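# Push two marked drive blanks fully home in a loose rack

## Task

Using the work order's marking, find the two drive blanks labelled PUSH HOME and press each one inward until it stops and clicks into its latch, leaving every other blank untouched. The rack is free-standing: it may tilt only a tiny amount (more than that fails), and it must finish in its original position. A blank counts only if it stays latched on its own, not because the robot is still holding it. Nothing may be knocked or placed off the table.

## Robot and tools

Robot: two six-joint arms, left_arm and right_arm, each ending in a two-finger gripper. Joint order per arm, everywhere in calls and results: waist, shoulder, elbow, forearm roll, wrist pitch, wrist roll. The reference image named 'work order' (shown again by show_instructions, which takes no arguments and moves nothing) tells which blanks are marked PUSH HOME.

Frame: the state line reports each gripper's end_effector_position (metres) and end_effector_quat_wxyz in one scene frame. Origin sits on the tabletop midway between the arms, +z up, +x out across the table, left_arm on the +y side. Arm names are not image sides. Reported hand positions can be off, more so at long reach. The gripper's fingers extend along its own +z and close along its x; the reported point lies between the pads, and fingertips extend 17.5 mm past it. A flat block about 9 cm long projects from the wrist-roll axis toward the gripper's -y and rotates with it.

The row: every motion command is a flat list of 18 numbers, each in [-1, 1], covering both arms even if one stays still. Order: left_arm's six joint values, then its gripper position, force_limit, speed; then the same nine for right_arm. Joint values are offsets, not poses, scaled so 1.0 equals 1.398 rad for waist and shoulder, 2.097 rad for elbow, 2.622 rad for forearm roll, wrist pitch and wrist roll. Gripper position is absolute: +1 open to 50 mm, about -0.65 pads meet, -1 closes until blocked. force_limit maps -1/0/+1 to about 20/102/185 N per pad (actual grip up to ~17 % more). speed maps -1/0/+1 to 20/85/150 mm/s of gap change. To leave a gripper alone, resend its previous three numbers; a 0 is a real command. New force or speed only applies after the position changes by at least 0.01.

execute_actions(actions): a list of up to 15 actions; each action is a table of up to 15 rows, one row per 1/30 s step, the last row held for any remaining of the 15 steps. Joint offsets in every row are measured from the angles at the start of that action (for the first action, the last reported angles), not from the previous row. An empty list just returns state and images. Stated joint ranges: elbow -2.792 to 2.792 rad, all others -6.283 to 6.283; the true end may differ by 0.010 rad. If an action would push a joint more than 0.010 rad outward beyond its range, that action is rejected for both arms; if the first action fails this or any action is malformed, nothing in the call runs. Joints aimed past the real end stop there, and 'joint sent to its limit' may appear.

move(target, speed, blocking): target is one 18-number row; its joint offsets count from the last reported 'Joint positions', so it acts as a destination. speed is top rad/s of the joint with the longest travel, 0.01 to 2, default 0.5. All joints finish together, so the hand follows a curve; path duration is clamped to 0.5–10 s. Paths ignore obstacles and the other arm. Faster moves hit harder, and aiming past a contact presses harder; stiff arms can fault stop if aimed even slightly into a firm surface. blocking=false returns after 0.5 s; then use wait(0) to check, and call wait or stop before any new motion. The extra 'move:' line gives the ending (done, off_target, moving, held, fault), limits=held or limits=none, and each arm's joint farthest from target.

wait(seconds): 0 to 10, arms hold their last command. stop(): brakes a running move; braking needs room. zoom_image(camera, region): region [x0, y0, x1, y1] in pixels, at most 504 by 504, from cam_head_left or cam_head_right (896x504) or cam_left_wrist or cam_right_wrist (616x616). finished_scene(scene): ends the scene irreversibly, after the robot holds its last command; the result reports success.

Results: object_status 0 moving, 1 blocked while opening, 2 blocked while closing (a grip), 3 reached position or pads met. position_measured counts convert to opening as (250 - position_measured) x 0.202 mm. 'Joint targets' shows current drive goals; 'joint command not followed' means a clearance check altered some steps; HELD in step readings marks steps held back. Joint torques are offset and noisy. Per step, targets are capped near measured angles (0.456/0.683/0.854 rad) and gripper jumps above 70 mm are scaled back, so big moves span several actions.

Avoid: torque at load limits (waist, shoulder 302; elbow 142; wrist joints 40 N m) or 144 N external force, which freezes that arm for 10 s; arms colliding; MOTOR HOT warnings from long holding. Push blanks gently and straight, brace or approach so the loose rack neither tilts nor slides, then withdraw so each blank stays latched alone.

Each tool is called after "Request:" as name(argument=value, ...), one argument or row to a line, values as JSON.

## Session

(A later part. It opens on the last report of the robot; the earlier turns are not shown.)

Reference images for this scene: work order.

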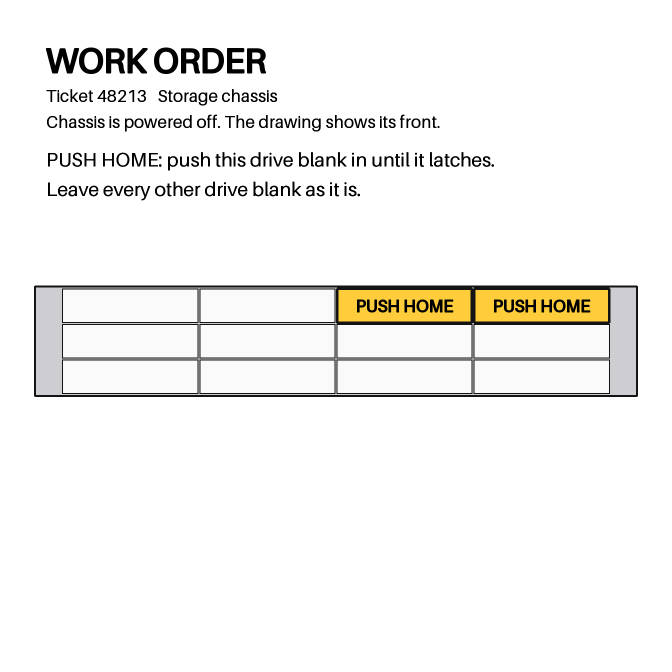

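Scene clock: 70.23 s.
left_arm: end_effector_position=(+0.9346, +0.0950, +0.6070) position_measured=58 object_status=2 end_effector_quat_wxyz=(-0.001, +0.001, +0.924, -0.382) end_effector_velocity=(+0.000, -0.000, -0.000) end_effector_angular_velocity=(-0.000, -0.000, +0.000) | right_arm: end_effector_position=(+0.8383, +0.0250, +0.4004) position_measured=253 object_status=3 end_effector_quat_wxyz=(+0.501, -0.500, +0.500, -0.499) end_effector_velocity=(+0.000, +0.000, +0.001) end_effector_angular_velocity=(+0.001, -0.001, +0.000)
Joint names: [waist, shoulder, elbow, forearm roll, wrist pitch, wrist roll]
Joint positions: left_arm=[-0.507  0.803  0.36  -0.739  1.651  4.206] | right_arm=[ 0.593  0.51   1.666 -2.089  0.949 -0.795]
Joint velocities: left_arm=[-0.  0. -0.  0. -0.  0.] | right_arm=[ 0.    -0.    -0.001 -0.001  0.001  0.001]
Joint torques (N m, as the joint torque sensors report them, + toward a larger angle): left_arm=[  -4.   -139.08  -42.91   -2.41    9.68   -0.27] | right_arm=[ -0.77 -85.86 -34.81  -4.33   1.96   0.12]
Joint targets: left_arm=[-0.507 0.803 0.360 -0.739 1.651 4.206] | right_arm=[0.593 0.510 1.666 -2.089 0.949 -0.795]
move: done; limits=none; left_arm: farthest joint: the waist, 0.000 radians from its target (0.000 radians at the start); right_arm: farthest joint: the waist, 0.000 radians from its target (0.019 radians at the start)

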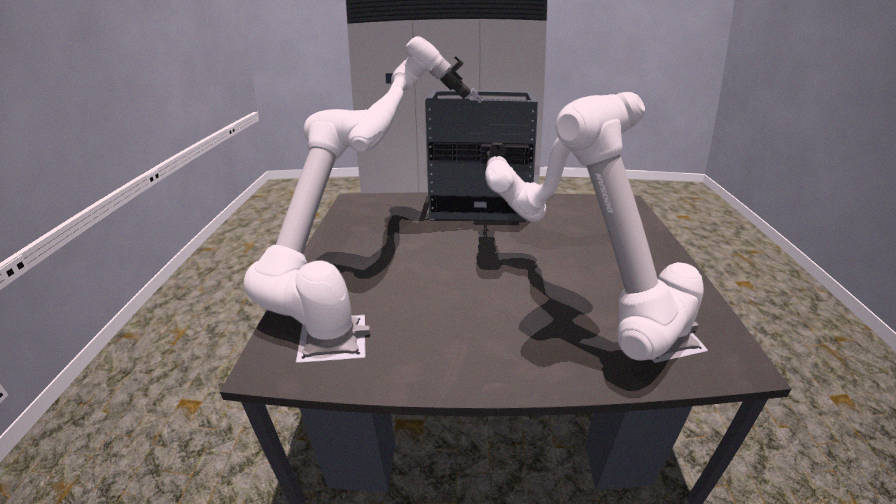

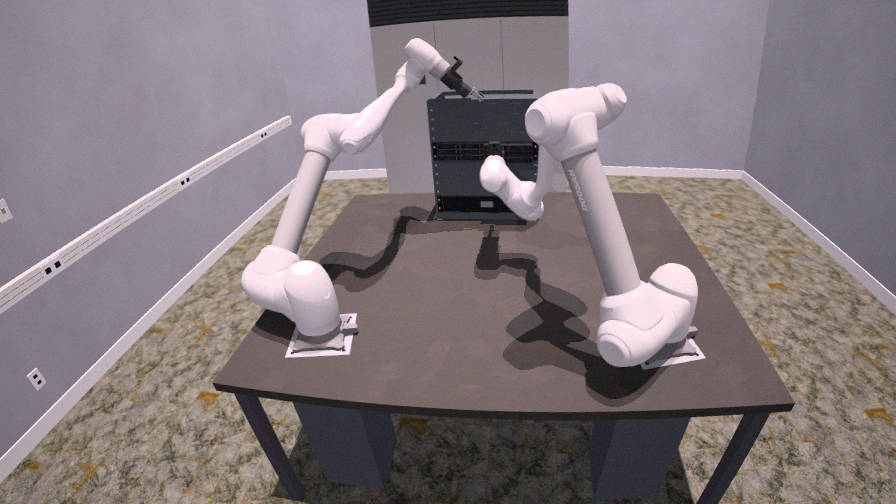

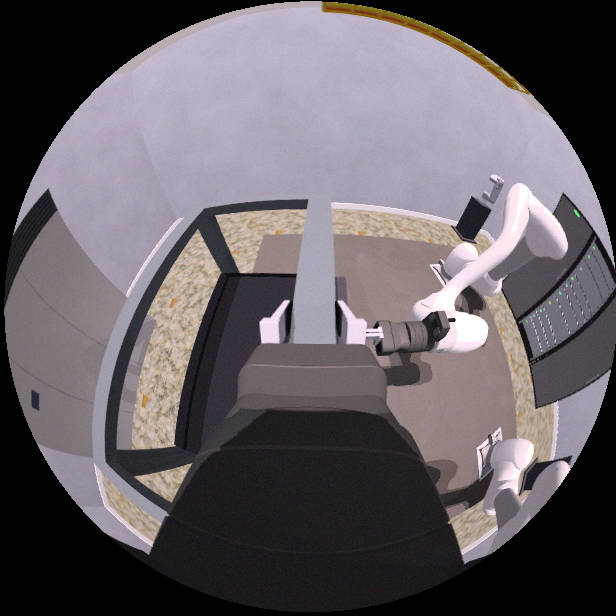

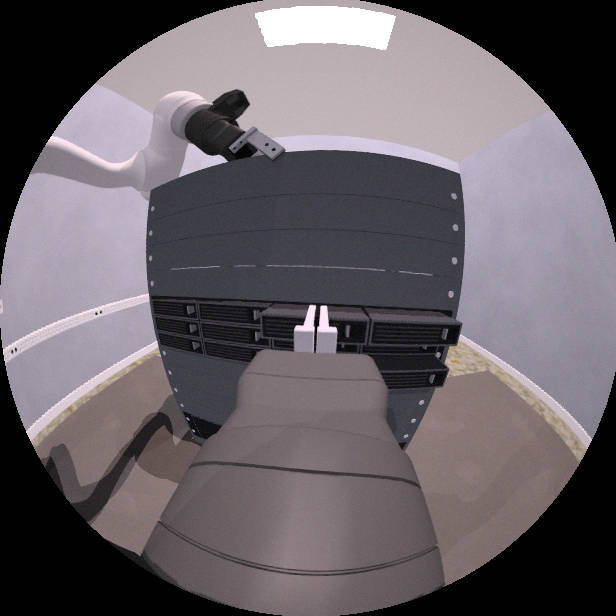

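Request:
move(
  target=[0,0,0,0,0,0,-1,0,-1, 0,0.0082,0.0037,-0.0043,0.0035,0.0078,-1,0,0],
  speed=0.05,
)

Request:
move(
  target=[0,0,0,0,0,0,-1,0,-1, -0.0101,0.0096,-0.0106,-0.0023,-0.0058,-0.0012,-1,0,0],
  speed=0.03,
)

Request:
zoom_image(
  camera="cam_right_wrist",
  region=[190,240,430,380],
)

Scene clock: 75.17 s.
left_arm: end_effector_position=(+0.9346, +0.0950, +0.6070) position_measured=58 object_status=2 end_effector_quat_wxyz=(-0.001, +0.001, +0.924, -0.382) end_effector_velocity=(-0.001, -0.000, -0.000) end_effector_angular_velocity=(+0.000, +0.000, -0.001) | right_arm: end_effector_position=(+0.8383, +0.0250, +0.3879) position_measured=253 object_status=3 end_effector_quat_wxyz=(+0.501, -0.500, +0.500, -0.499) end_effector_velocity=(+0.000, +0.001, +0.001) end_effector_angular_velocity=(-0.001, -0.001, +0.001)
Joint names: [waist, shoulder, elbow, forearm roll, wrist pitch, wrist roll]
Joint positions: left_arm=[-0.507  0.803  0.36  -0.739  1.651  4.206] | right_arm=[ 0.593  0.522  1.674 -2.1    0.958 -0.774]
Joint velocities: left_arm=[-0.    -0.     0.    -0.     0.001  0.001] | right_arm=[ 0.     0.    -0.001 -0.001 -0.    -0.001]
Joint torques (N m, as the joint torque sensors report them, + toward a larger angle): left_arm=[  -3.41 -138.6   -42.7    -2.31    9.41   -0.2 ] | right_arm=[ -0.52 -87.89 -34.6   -4.42   1.82   0.23]
Joint targets: left_arm=[-0.507 0.803 0.360 -0.739 1.651 4.206] | right_arm=[0.593 0.522 1.674 -2.100 0.958 -0.774]
move: done; limits=none; left_arm: farthest joint: the waist, 0.000 radians from its target (0.000 radians at the start); right_arm: farthest joint: the waist, 0.000 radians from its target (0.000 radians at the start)

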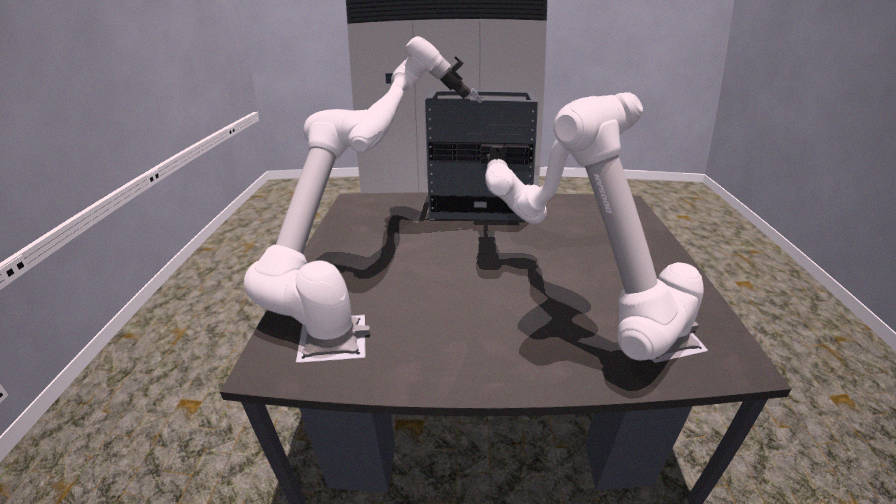

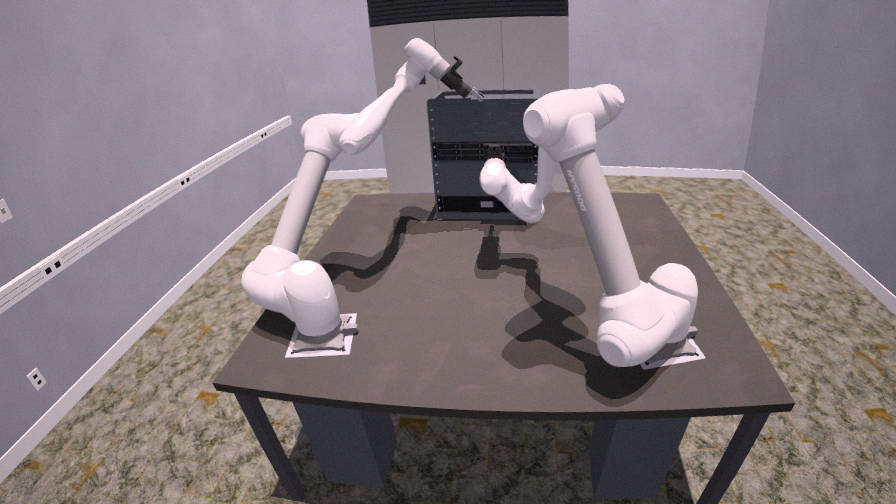

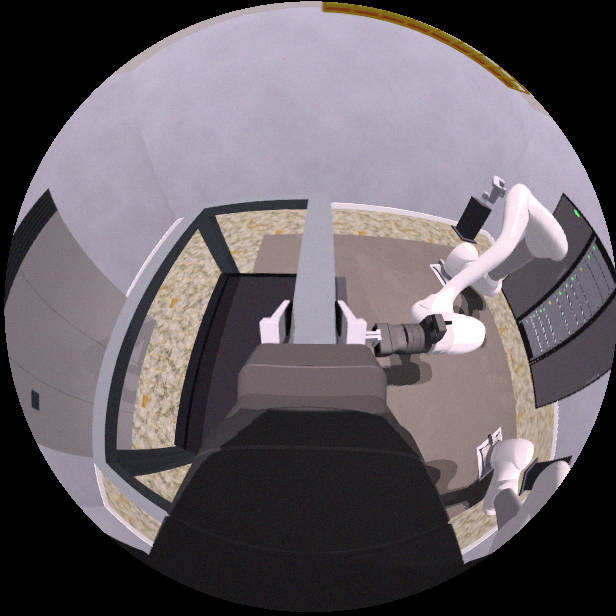

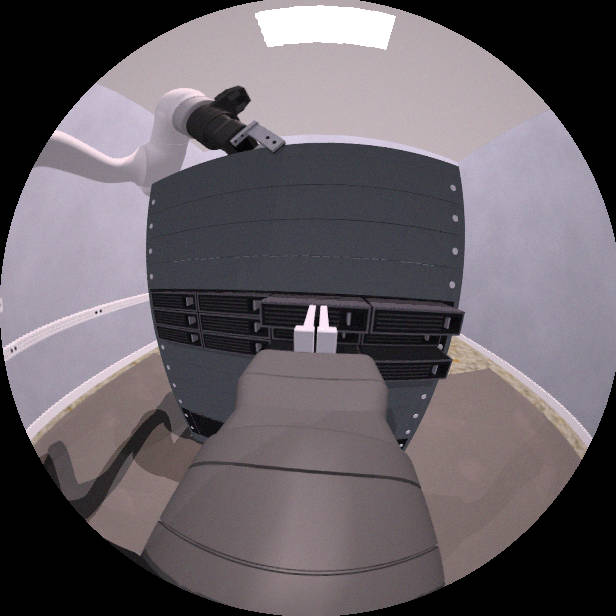

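Scene clock: 76.13 s.
left_arm: end_effector_position=(+0.9346, +0.0950, +0.6070) position_measured=58 object_status=2 end_effector_quat_wxyz=(-0.001, +0.001, +0.924, -0.382) end_effector_velocity=(-0.000, +0.000, -0.001) end_effector_angular_velocity=(+0.001, +0.002, -0.001) | right_arm: end_effector_position=(+0.8535, +0.0247, +0.3874) position_measured=253 object_status=3 end_effector_quat_wxyz=(+0.500, -0.501, +0.500, -0.499) end_effector_velocity=(+0.000, -0.000, +0.000) end_effector_angular_velocity=(-0.000, -0.001, -0.002)
Joint names: [waist, shoulder, elbow, forearm roll, wrist pitch, wrist roll]
Joint positions: left_arm=[-0.507  0.803  0.36  -0.739  1.651  4.206] | right_arm=[ 0.579  0.535  1.651 -2.106  0.943 -0.778]
Joint velocities: left_arm=[ 0.     0.     0.    -0.     0.002 -0.   ] | right_arm=[-0.     0.     0.     0.     0.002 -0.   ]
Joint torques (N m, as the joint torque sensors report them, + toward a larger angle): left_arm=[  -5.02 -138.66  -42.61   -2.41    9.55   -0.42] | right_arm=[ -1.89 -83.77 -35.12  -4.15   1.09   0.26]
Joint targets: left_arm=[-0.507 0.803 0.360 -0.739 1.651 4.206] | right_arm=[0.579 0.535 1.651 -2.106 0.943 -0.778]
move: done; limits=none; left_arm: farthest joint: the waist, 0.000 radians from its target (0.000 radians at the start); right_arm: farthest joint: the waist, 0.000 radians from its target (0.014 radians at the start)

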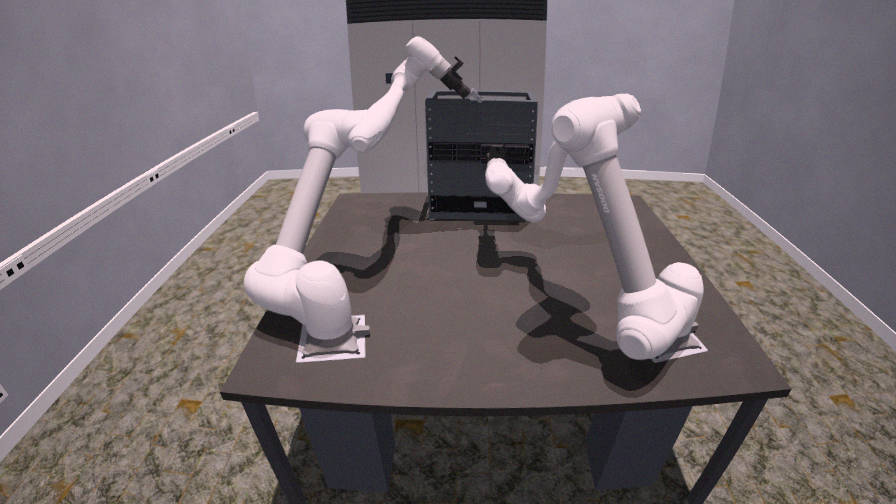

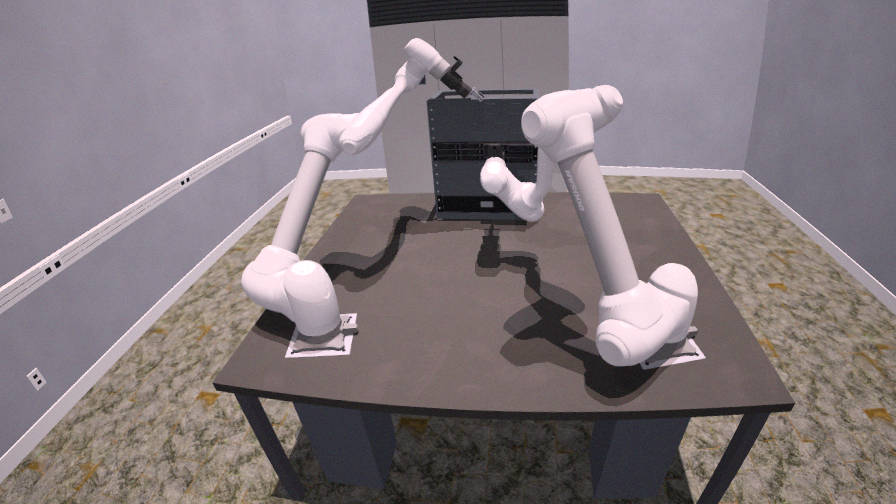

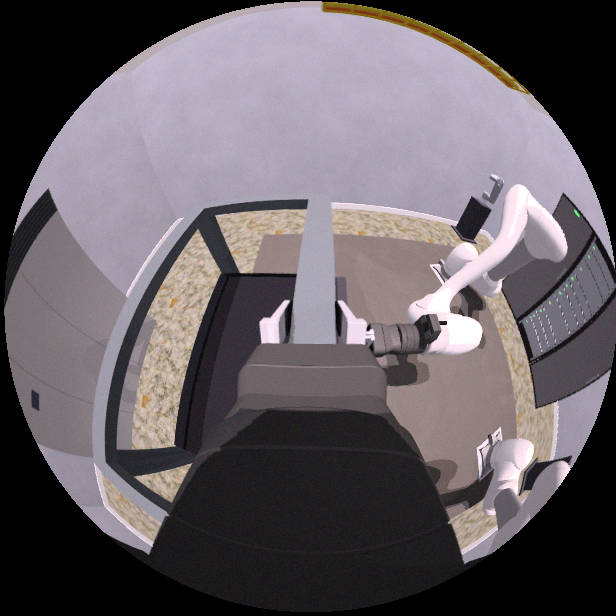

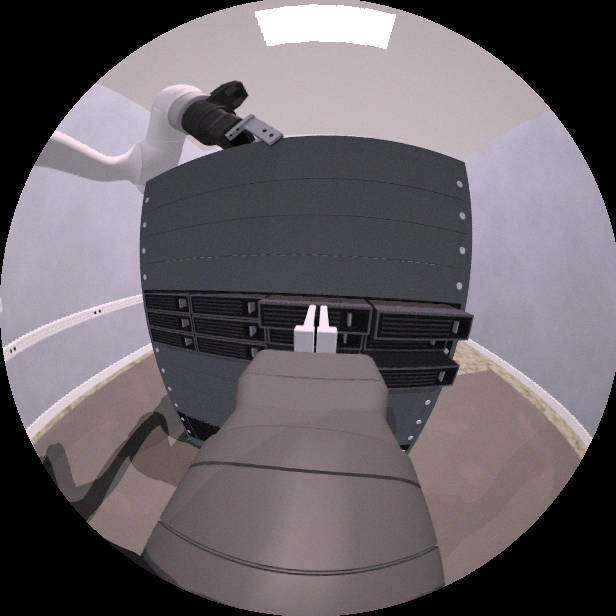

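Region (190, 240, 430, 380) of cam_right_wrist's 616x616 image, scaled by 2.100, with more detail than that image has; it fills the top 294 rows of this view, and the rest is white.

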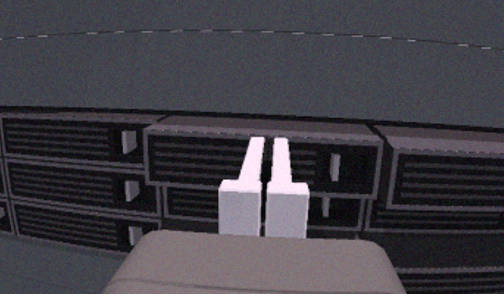

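Request:
move(
  target=[0,0,0,0,0,0,-1,0,-1, -0.0067,0.0064,-0.0071,-0.0015,-0.0039,-0.0008,-1,0,0],
  speed=0.02,
)

Request:
zoom_image(
  camera="cam_right_wrist",
  region=[190,240,430,380],
)

Scene clock: 78.60 s.
left_arm: end_effector_position=(+0.9346, +0.0950, +0.6070) position_measured=58 object_status=2 end_effector_quat_wxyz=(-0.001, +0.001, +0.924, -0.382) end_effector_velocity=(+0.001, +0.000, -0.000) end_effector_angular_velocity=(-0.000, +0.001, +0.002) | right_arm: end_effector_position=(+0.8636, +0.0244, +0.3870) position_measured=253 object_status=3 end_effector_quat_wxyz=(+0.500, -0.501, +0.500, -0.499) end_effector_velocity=(-0.000, -0.000, -0.000) end_effector_angular_velocity=(-0.000, +0.000, -0.001)
Joint names: [waist, shoulder, elbow, forearm roll, wrist pitch, wrist roll]
Joint positions: left_arm=[-0.507  0.803  0.36  -0.739  1.651  4.206] | right_arm=[ 0.569  0.544  1.636 -2.11   0.933 -0.78 ]
Joint velocities: left_arm=[ 0.001  0.     0.     0.    -0.001 -0.001] | right_arm=[-0.     0.     0.001  0.001  0.001 -0.   ]
Joint torques (N m, as the joint torque sensors report them, + toward a larger angle): left_arm=[  -3.37 -138.48  -42.86   -2.5     9.34   -0.12] | right_arm=[ -4.92 -86.09 -34.88  -3.74   0.94   0.26]
Joint targets: left_arm=[-0.507 0.803 0.360 -0.739 1.651 4.206] | right_arm=[0.569 0.544 1.636 -2.110 0.933 -0.780]
move: done; limits=none; left_arm: farthest joint: the waist, 0.000 radians from its target (0.000 radians at the start); right_arm: farthest joint: the waist, 0.000 radians from its target (0.009 radians at the start)

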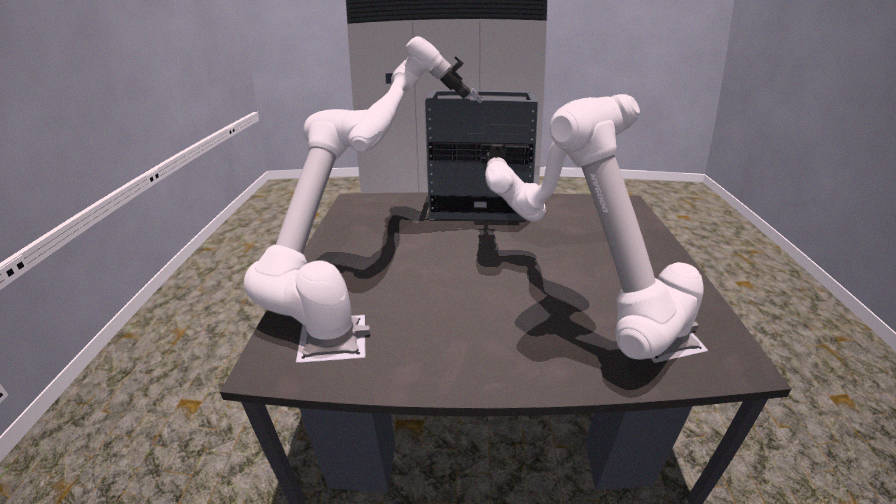

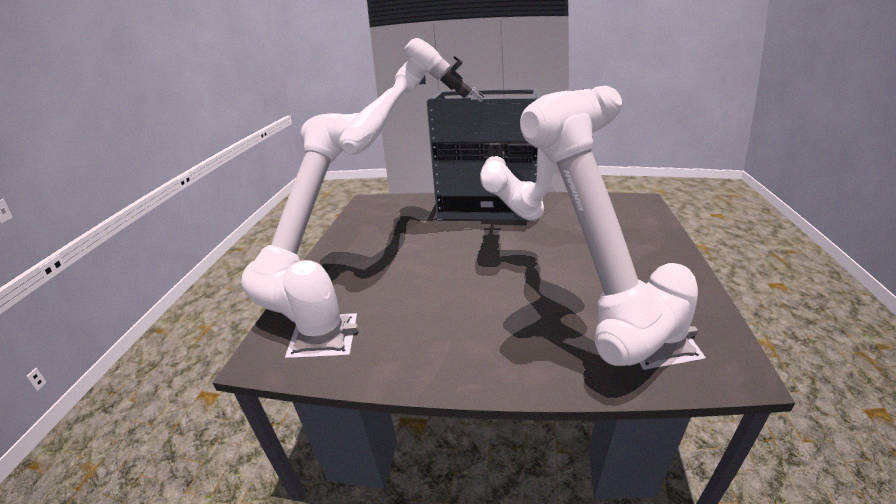

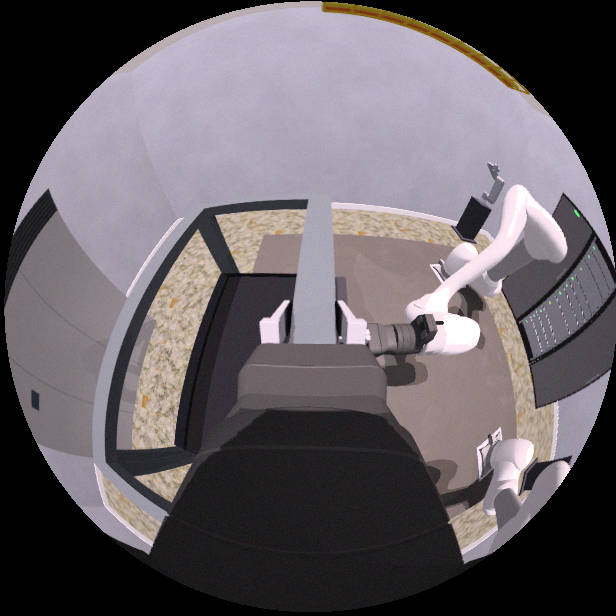

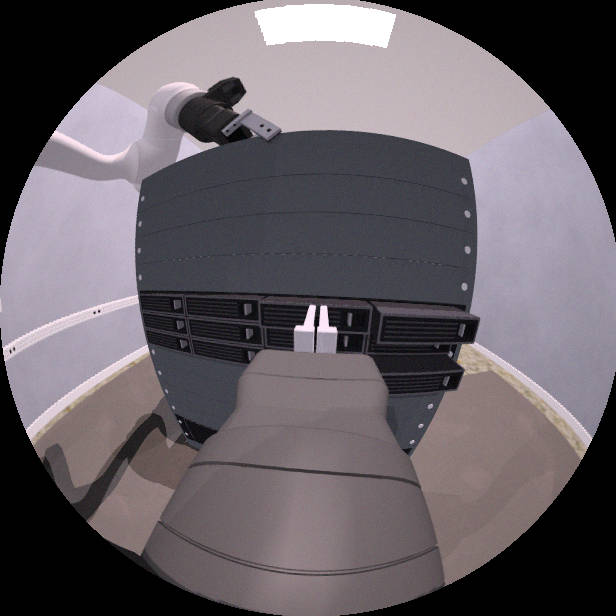

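Region (190, 240, 430, 380) of cam_right_wrist's 616x616 image, scaled by 2.100, with more detail than that image has; it fills the top 294 rows of this view, and the rest is white.

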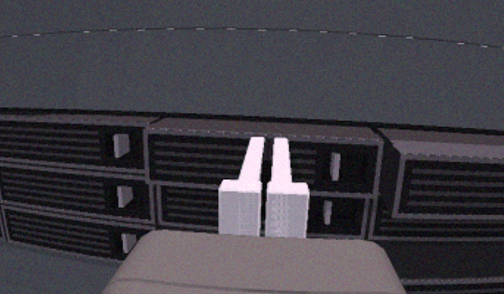

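Request:
move(
  target=[0,0,0,0,0,0,-1,0,-1, -0.0014,0,-0.0021,0.0005,-0.0013,-0.0015,-1,0,0],
  speed=0.01,
)

Request:
zoom_image(
  camera="cam_right_wrist",
  region=[190,240,430,380],
)

Scene clock: 81.47 s.
left_arm: end_effector_position=(+0.9346, +0.0950, +0.6070) position_measured=58 object_status=2 end_effector_quat_wxyz=(-0.001, +0.001, +0.924, -0.382) end_effector_velocity=(+0.000, +0.000, -0.000) end_effector_angular_velocity=(-0.000, -0.001, -0.001) | right_arm: end_effector_position=(+0.8657, +0.0242, +0.3890) position_measured=253 object_status=3 end_effector_quat_wxyz=(+0.500, -0.501, +0.500, -0.499) end_effector_velocity=(-0.000, +0.000, -0.001) end_effector_angular_velocity=(+0.000, +0.002, +0.001)
Joint names: [waist, shoulder, elbow, forearm roll, wrist pitch, wrist roll]
Joint positions: left_arm=[-0.507  0.803  0.36  -0.739  1.651  4.206] | right_arm=[ 0.567  0.544  1.632 -2.109  0.93  -0.784]
Joint velocities: left_arm=[ 0.     0.     0.    -0.    -0.     0.002] | right_arm=[-0.    -0.     0.     0.    -0.002  0.   ]
Joint torques (N m, as the joint torque sensors report them, + toward a larger angle): left_arm=[  -5.15 -138.86  -42.59   -2.2     9.55   -0.22] | right_arm=[ -6.15 -92.39 -38.19  -4.63   2.61   0.16]
Joint targets: left_arm=[-0.507 0.803 0.360 -0.739 1.651 4.206] | right_arm=[0.567 0.544 1.632 -2.109 0.930 -0.784]
move: done; limits=none; left_arm: farthest joint: the waist, 0.000 radians from its target (0.000 radians at the start); right_arm: farthest joint: the waist, 0.000 radians from its target (0.002 radians at the start)

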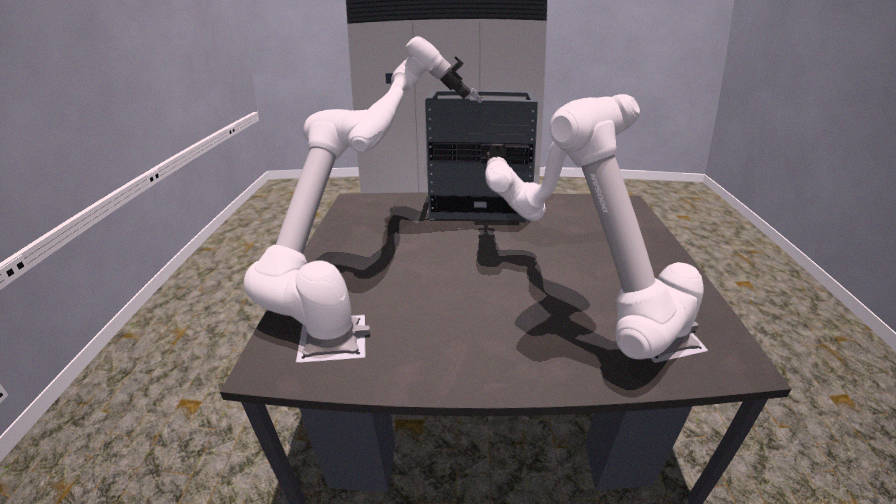

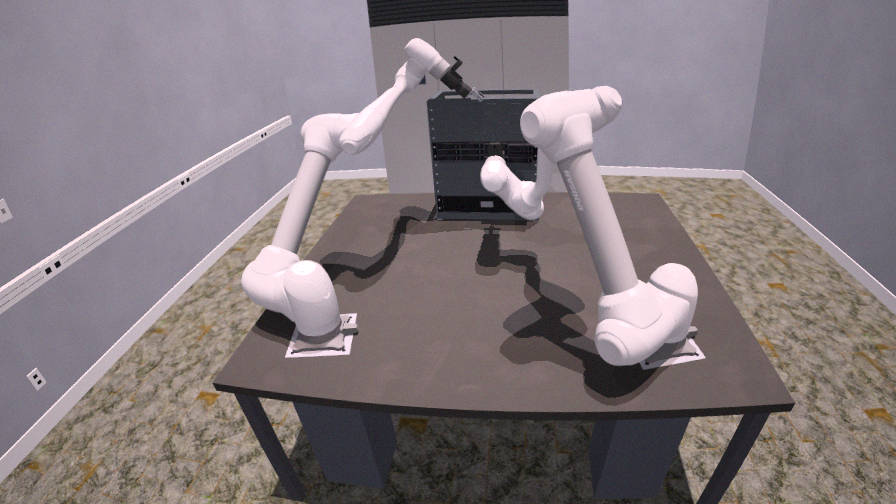

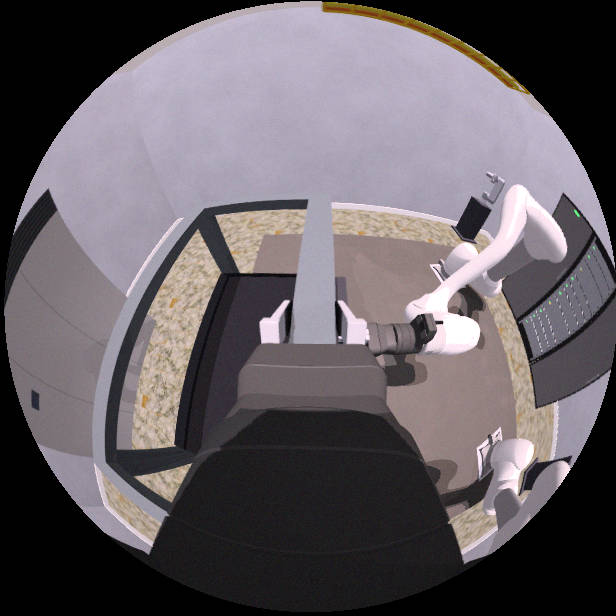

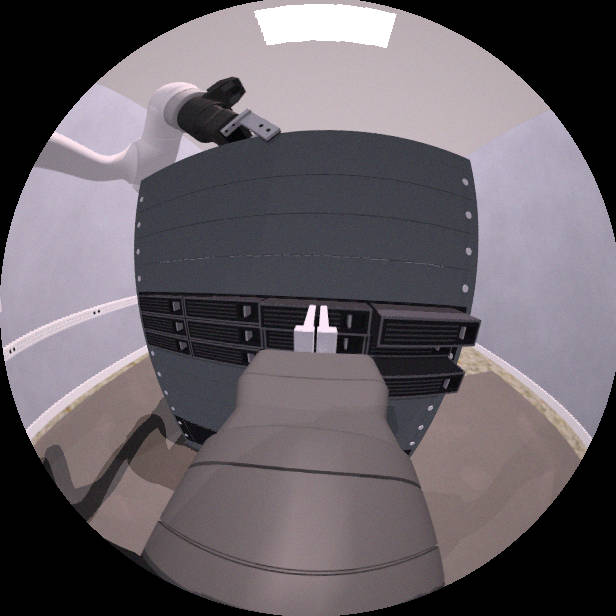

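Region (190, 240, 430, 380) of cam_right_wrist's 616x616 image, scaled by 2.100, with more detail than that image has; it fills the top 294 rows of this view, and the rest is white.

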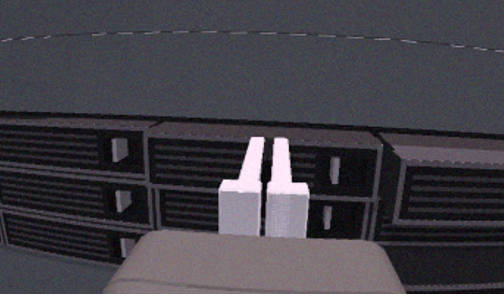

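Request:
move(
  target=[0,0,0,0,0,0,-1,0,-1, -0.001,0.001,-0.0011,-0.0002,-0.0006,-0.0001,-1,0,0],
  speed=0.01,
)

Scene clock: 83.00 s.
left_arm: end_effector_position=(+0.9346, +0.0950, +0.6070) position_measured=58 object_status=2 end_effector_quat_wxyz=(-0.001, +0.001, +0.924, -0.382) end_effector_velocity=(+0.000, +0.000, +0.000) end_effector_angular_velocity=(-0.000, -0.001, +0.001) | right_arm: end_effector_position=(+0.8672, +0.0242, +0.3889) position_measured=253 object_status=3 end_effector_quat_wxyz=(+0.500, -0.501, +0.500, -0.499) end_effector_velocity=(-0.000, -0.000, -0.001) end_effector_angular_velocity=(-0.001, +0.001, -0.000)
Joint names: [waist, shoulder, elbow, forearm roll, wrist pitch, wrist roll]
Joint positions: left_arm=[-0.507  0.803  0.36  -0.739  1.651  4.206] | right_arm=[ 0.566  0.546  1.63  -2.109  0.928 -0.784]
Joint velocities: left_arm=[ 0.    -0.     0.     0.    -0.001  0.001] | right_arm=[ 0.     0.     0.001  0.     0.    -0.   ]
Joint torques (N m, as the joint torque sensors report them, + toward a larger angle): left_arm=[  -5.03 -137.99  -43.27   -2.45    9.42   -0.22] | right_arm=[ -4.52 -85.89 -35.37  -3.82   1.02   0.27]
Joint targets: left_arm=[-0.507 0.803 0.360 -0.739 1.651 4.206] | right_arm=[0.566 0.546 1.630 -2.109 0.928 -0.784]
move: done; limits=none; left_arm: farthest joint: the waist, 0.000 radians from its target (0.000 radians at the start); right_arm: farthest joint: the waist, 0.000 radians from its target (0.002 radians at the start)

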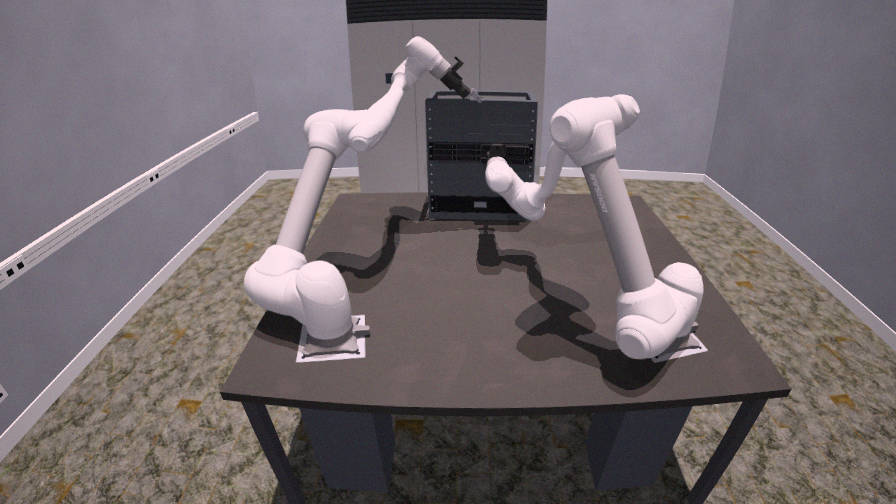

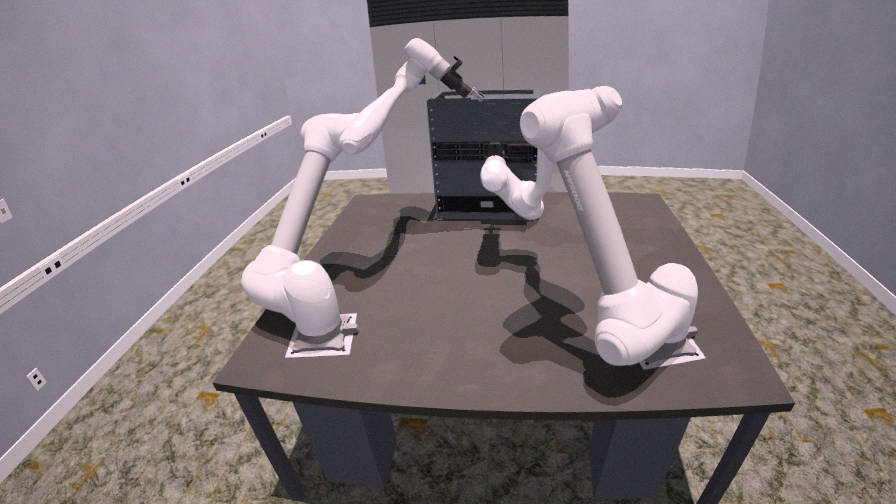

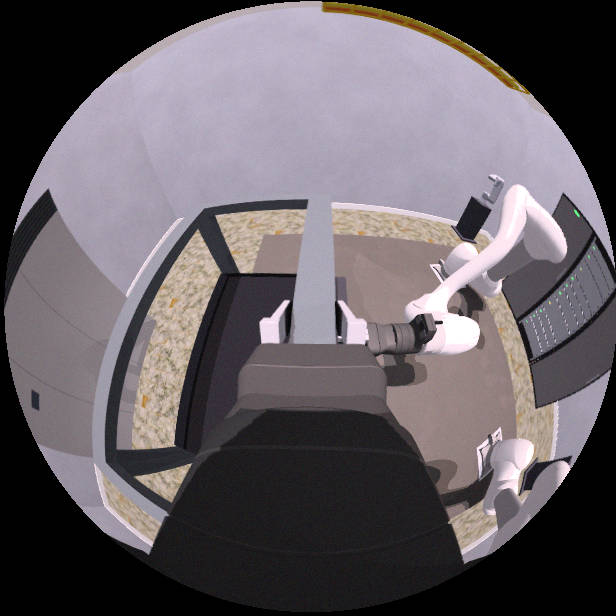

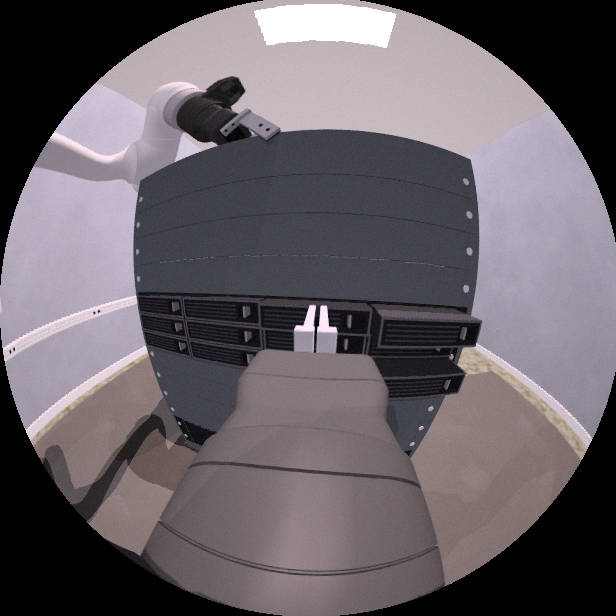

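Request:
move(
  target=[0,0,0,0,0,0,-1,0,-1,-0.00067,0.00064,-0.00071,-0.00015,-0.00039,-0.00008,-1,0,0],
  speed=0.01,
)

Scene clock: 88.10 s.
left_arm: end_effector_position=(+0.9346, +0.0950, +0.6070) position_measured=58 object_status=2 end_effector_quat_wxyz=(-0.001, +0.001, +0.924, -0.382) end_effector_velocity=(-0.000, +0.000, -0.000) end_effector_angular_velocity=(+0.001, +0.000, -0.002) | right_arm: end_effector_position=(+0.8682, +0.0241, +0.3889) position_measured=253 object_status=3 end_effector_quat_wxyz=(+0.500, -0.501, +0.500, -0.499) end_effector_velocity=(+0.000, +0.000, -0.000) end_effector_angular_velocity=(+0.001, +0.002, +0.001)
Joint names: [waist, shoulder, elbow, forearm roll, wrist pitch, wrist roll]
Joint positions: left_arm=[-0.507  0.803  0.36  -0.739  1.651  4.206] | right_arm=[ 0.565  0.547  1.628 -2.11   0.927 -0.784]
Joint velocities: left_arm=[ 0.     0.    -0.001  0.     0.002  0.001] | right_arm=[-0.    -0.    -0.001  0.001 -0.002 -0.   ]
Joint torques (N m, as the joint torque sensors report them, + toward a larger angle): left_arm=[  -3.93 -139.39  -42.98   -2.51    9.53   -0.26] | right_arm=[ -6.1  -91.   -36.92  -4.24   2.03   0.35]
Joint targets: left_arm=[-0.507 0.803 0.360 -0.739 1.651 4.206] | right_arm=[0.565 0.547 1.628 -2.110 0.927 -0.784]
move: done; limits=none; left_arm: farthest joint: the waist, 0.000 radians from its target (0.000 radians at the start); right_arm: farthest joint: the waist, 0.000 radians from its target (0.001 radians at the start)

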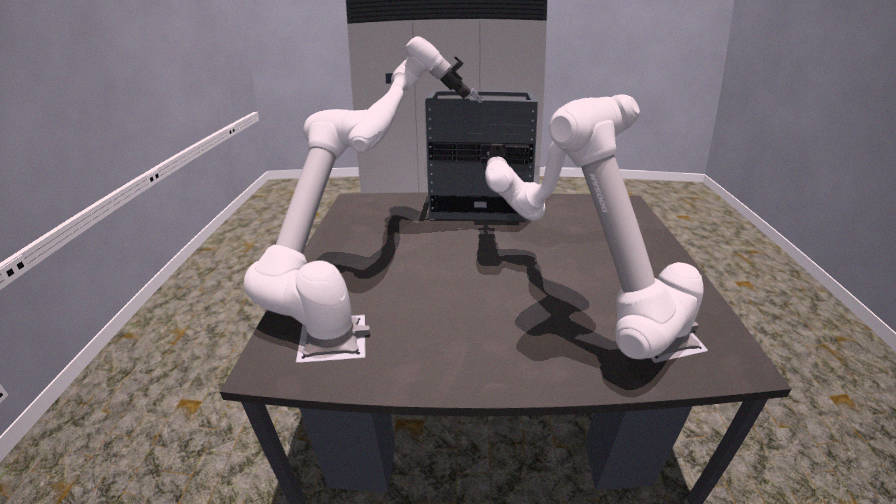

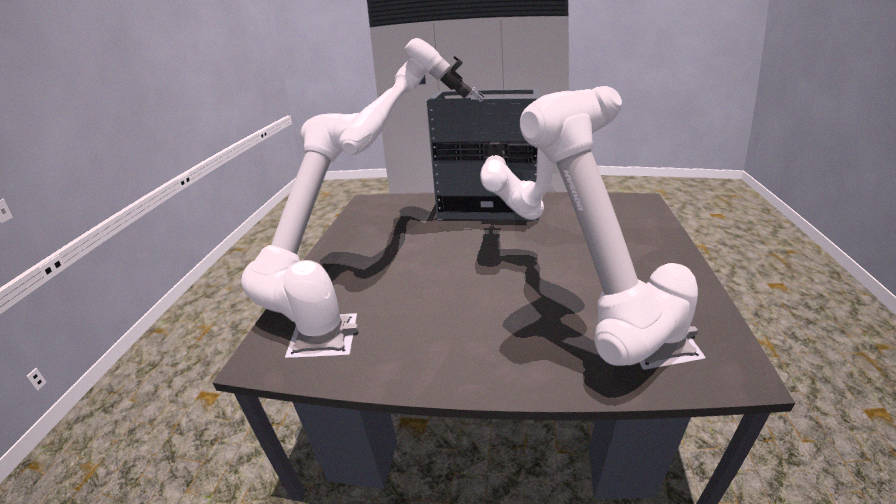

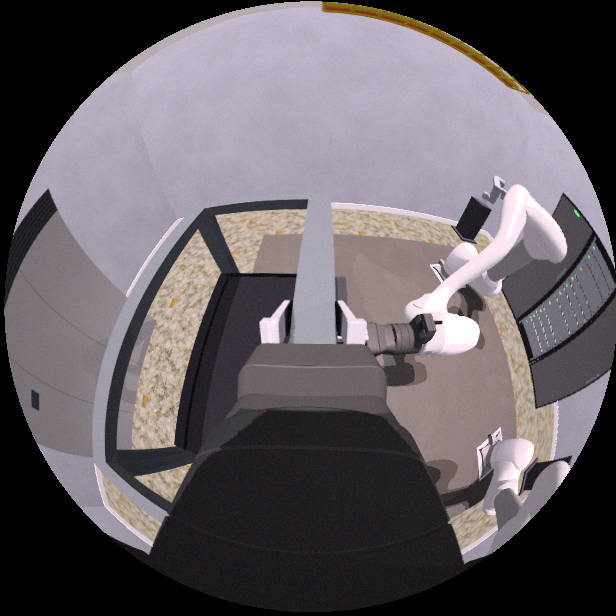

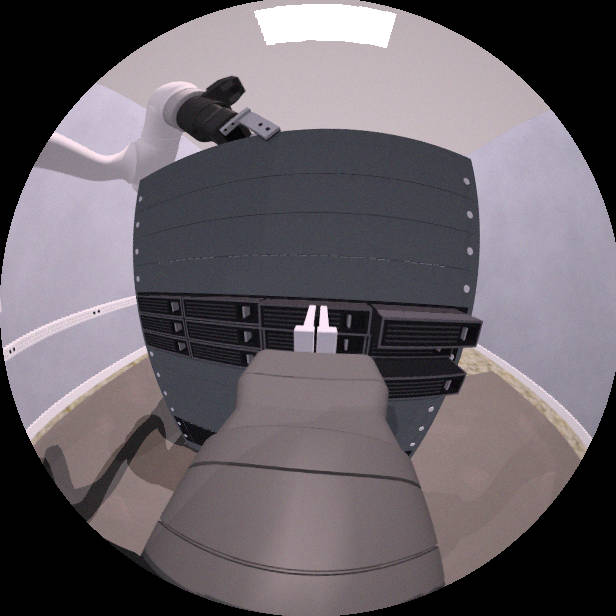

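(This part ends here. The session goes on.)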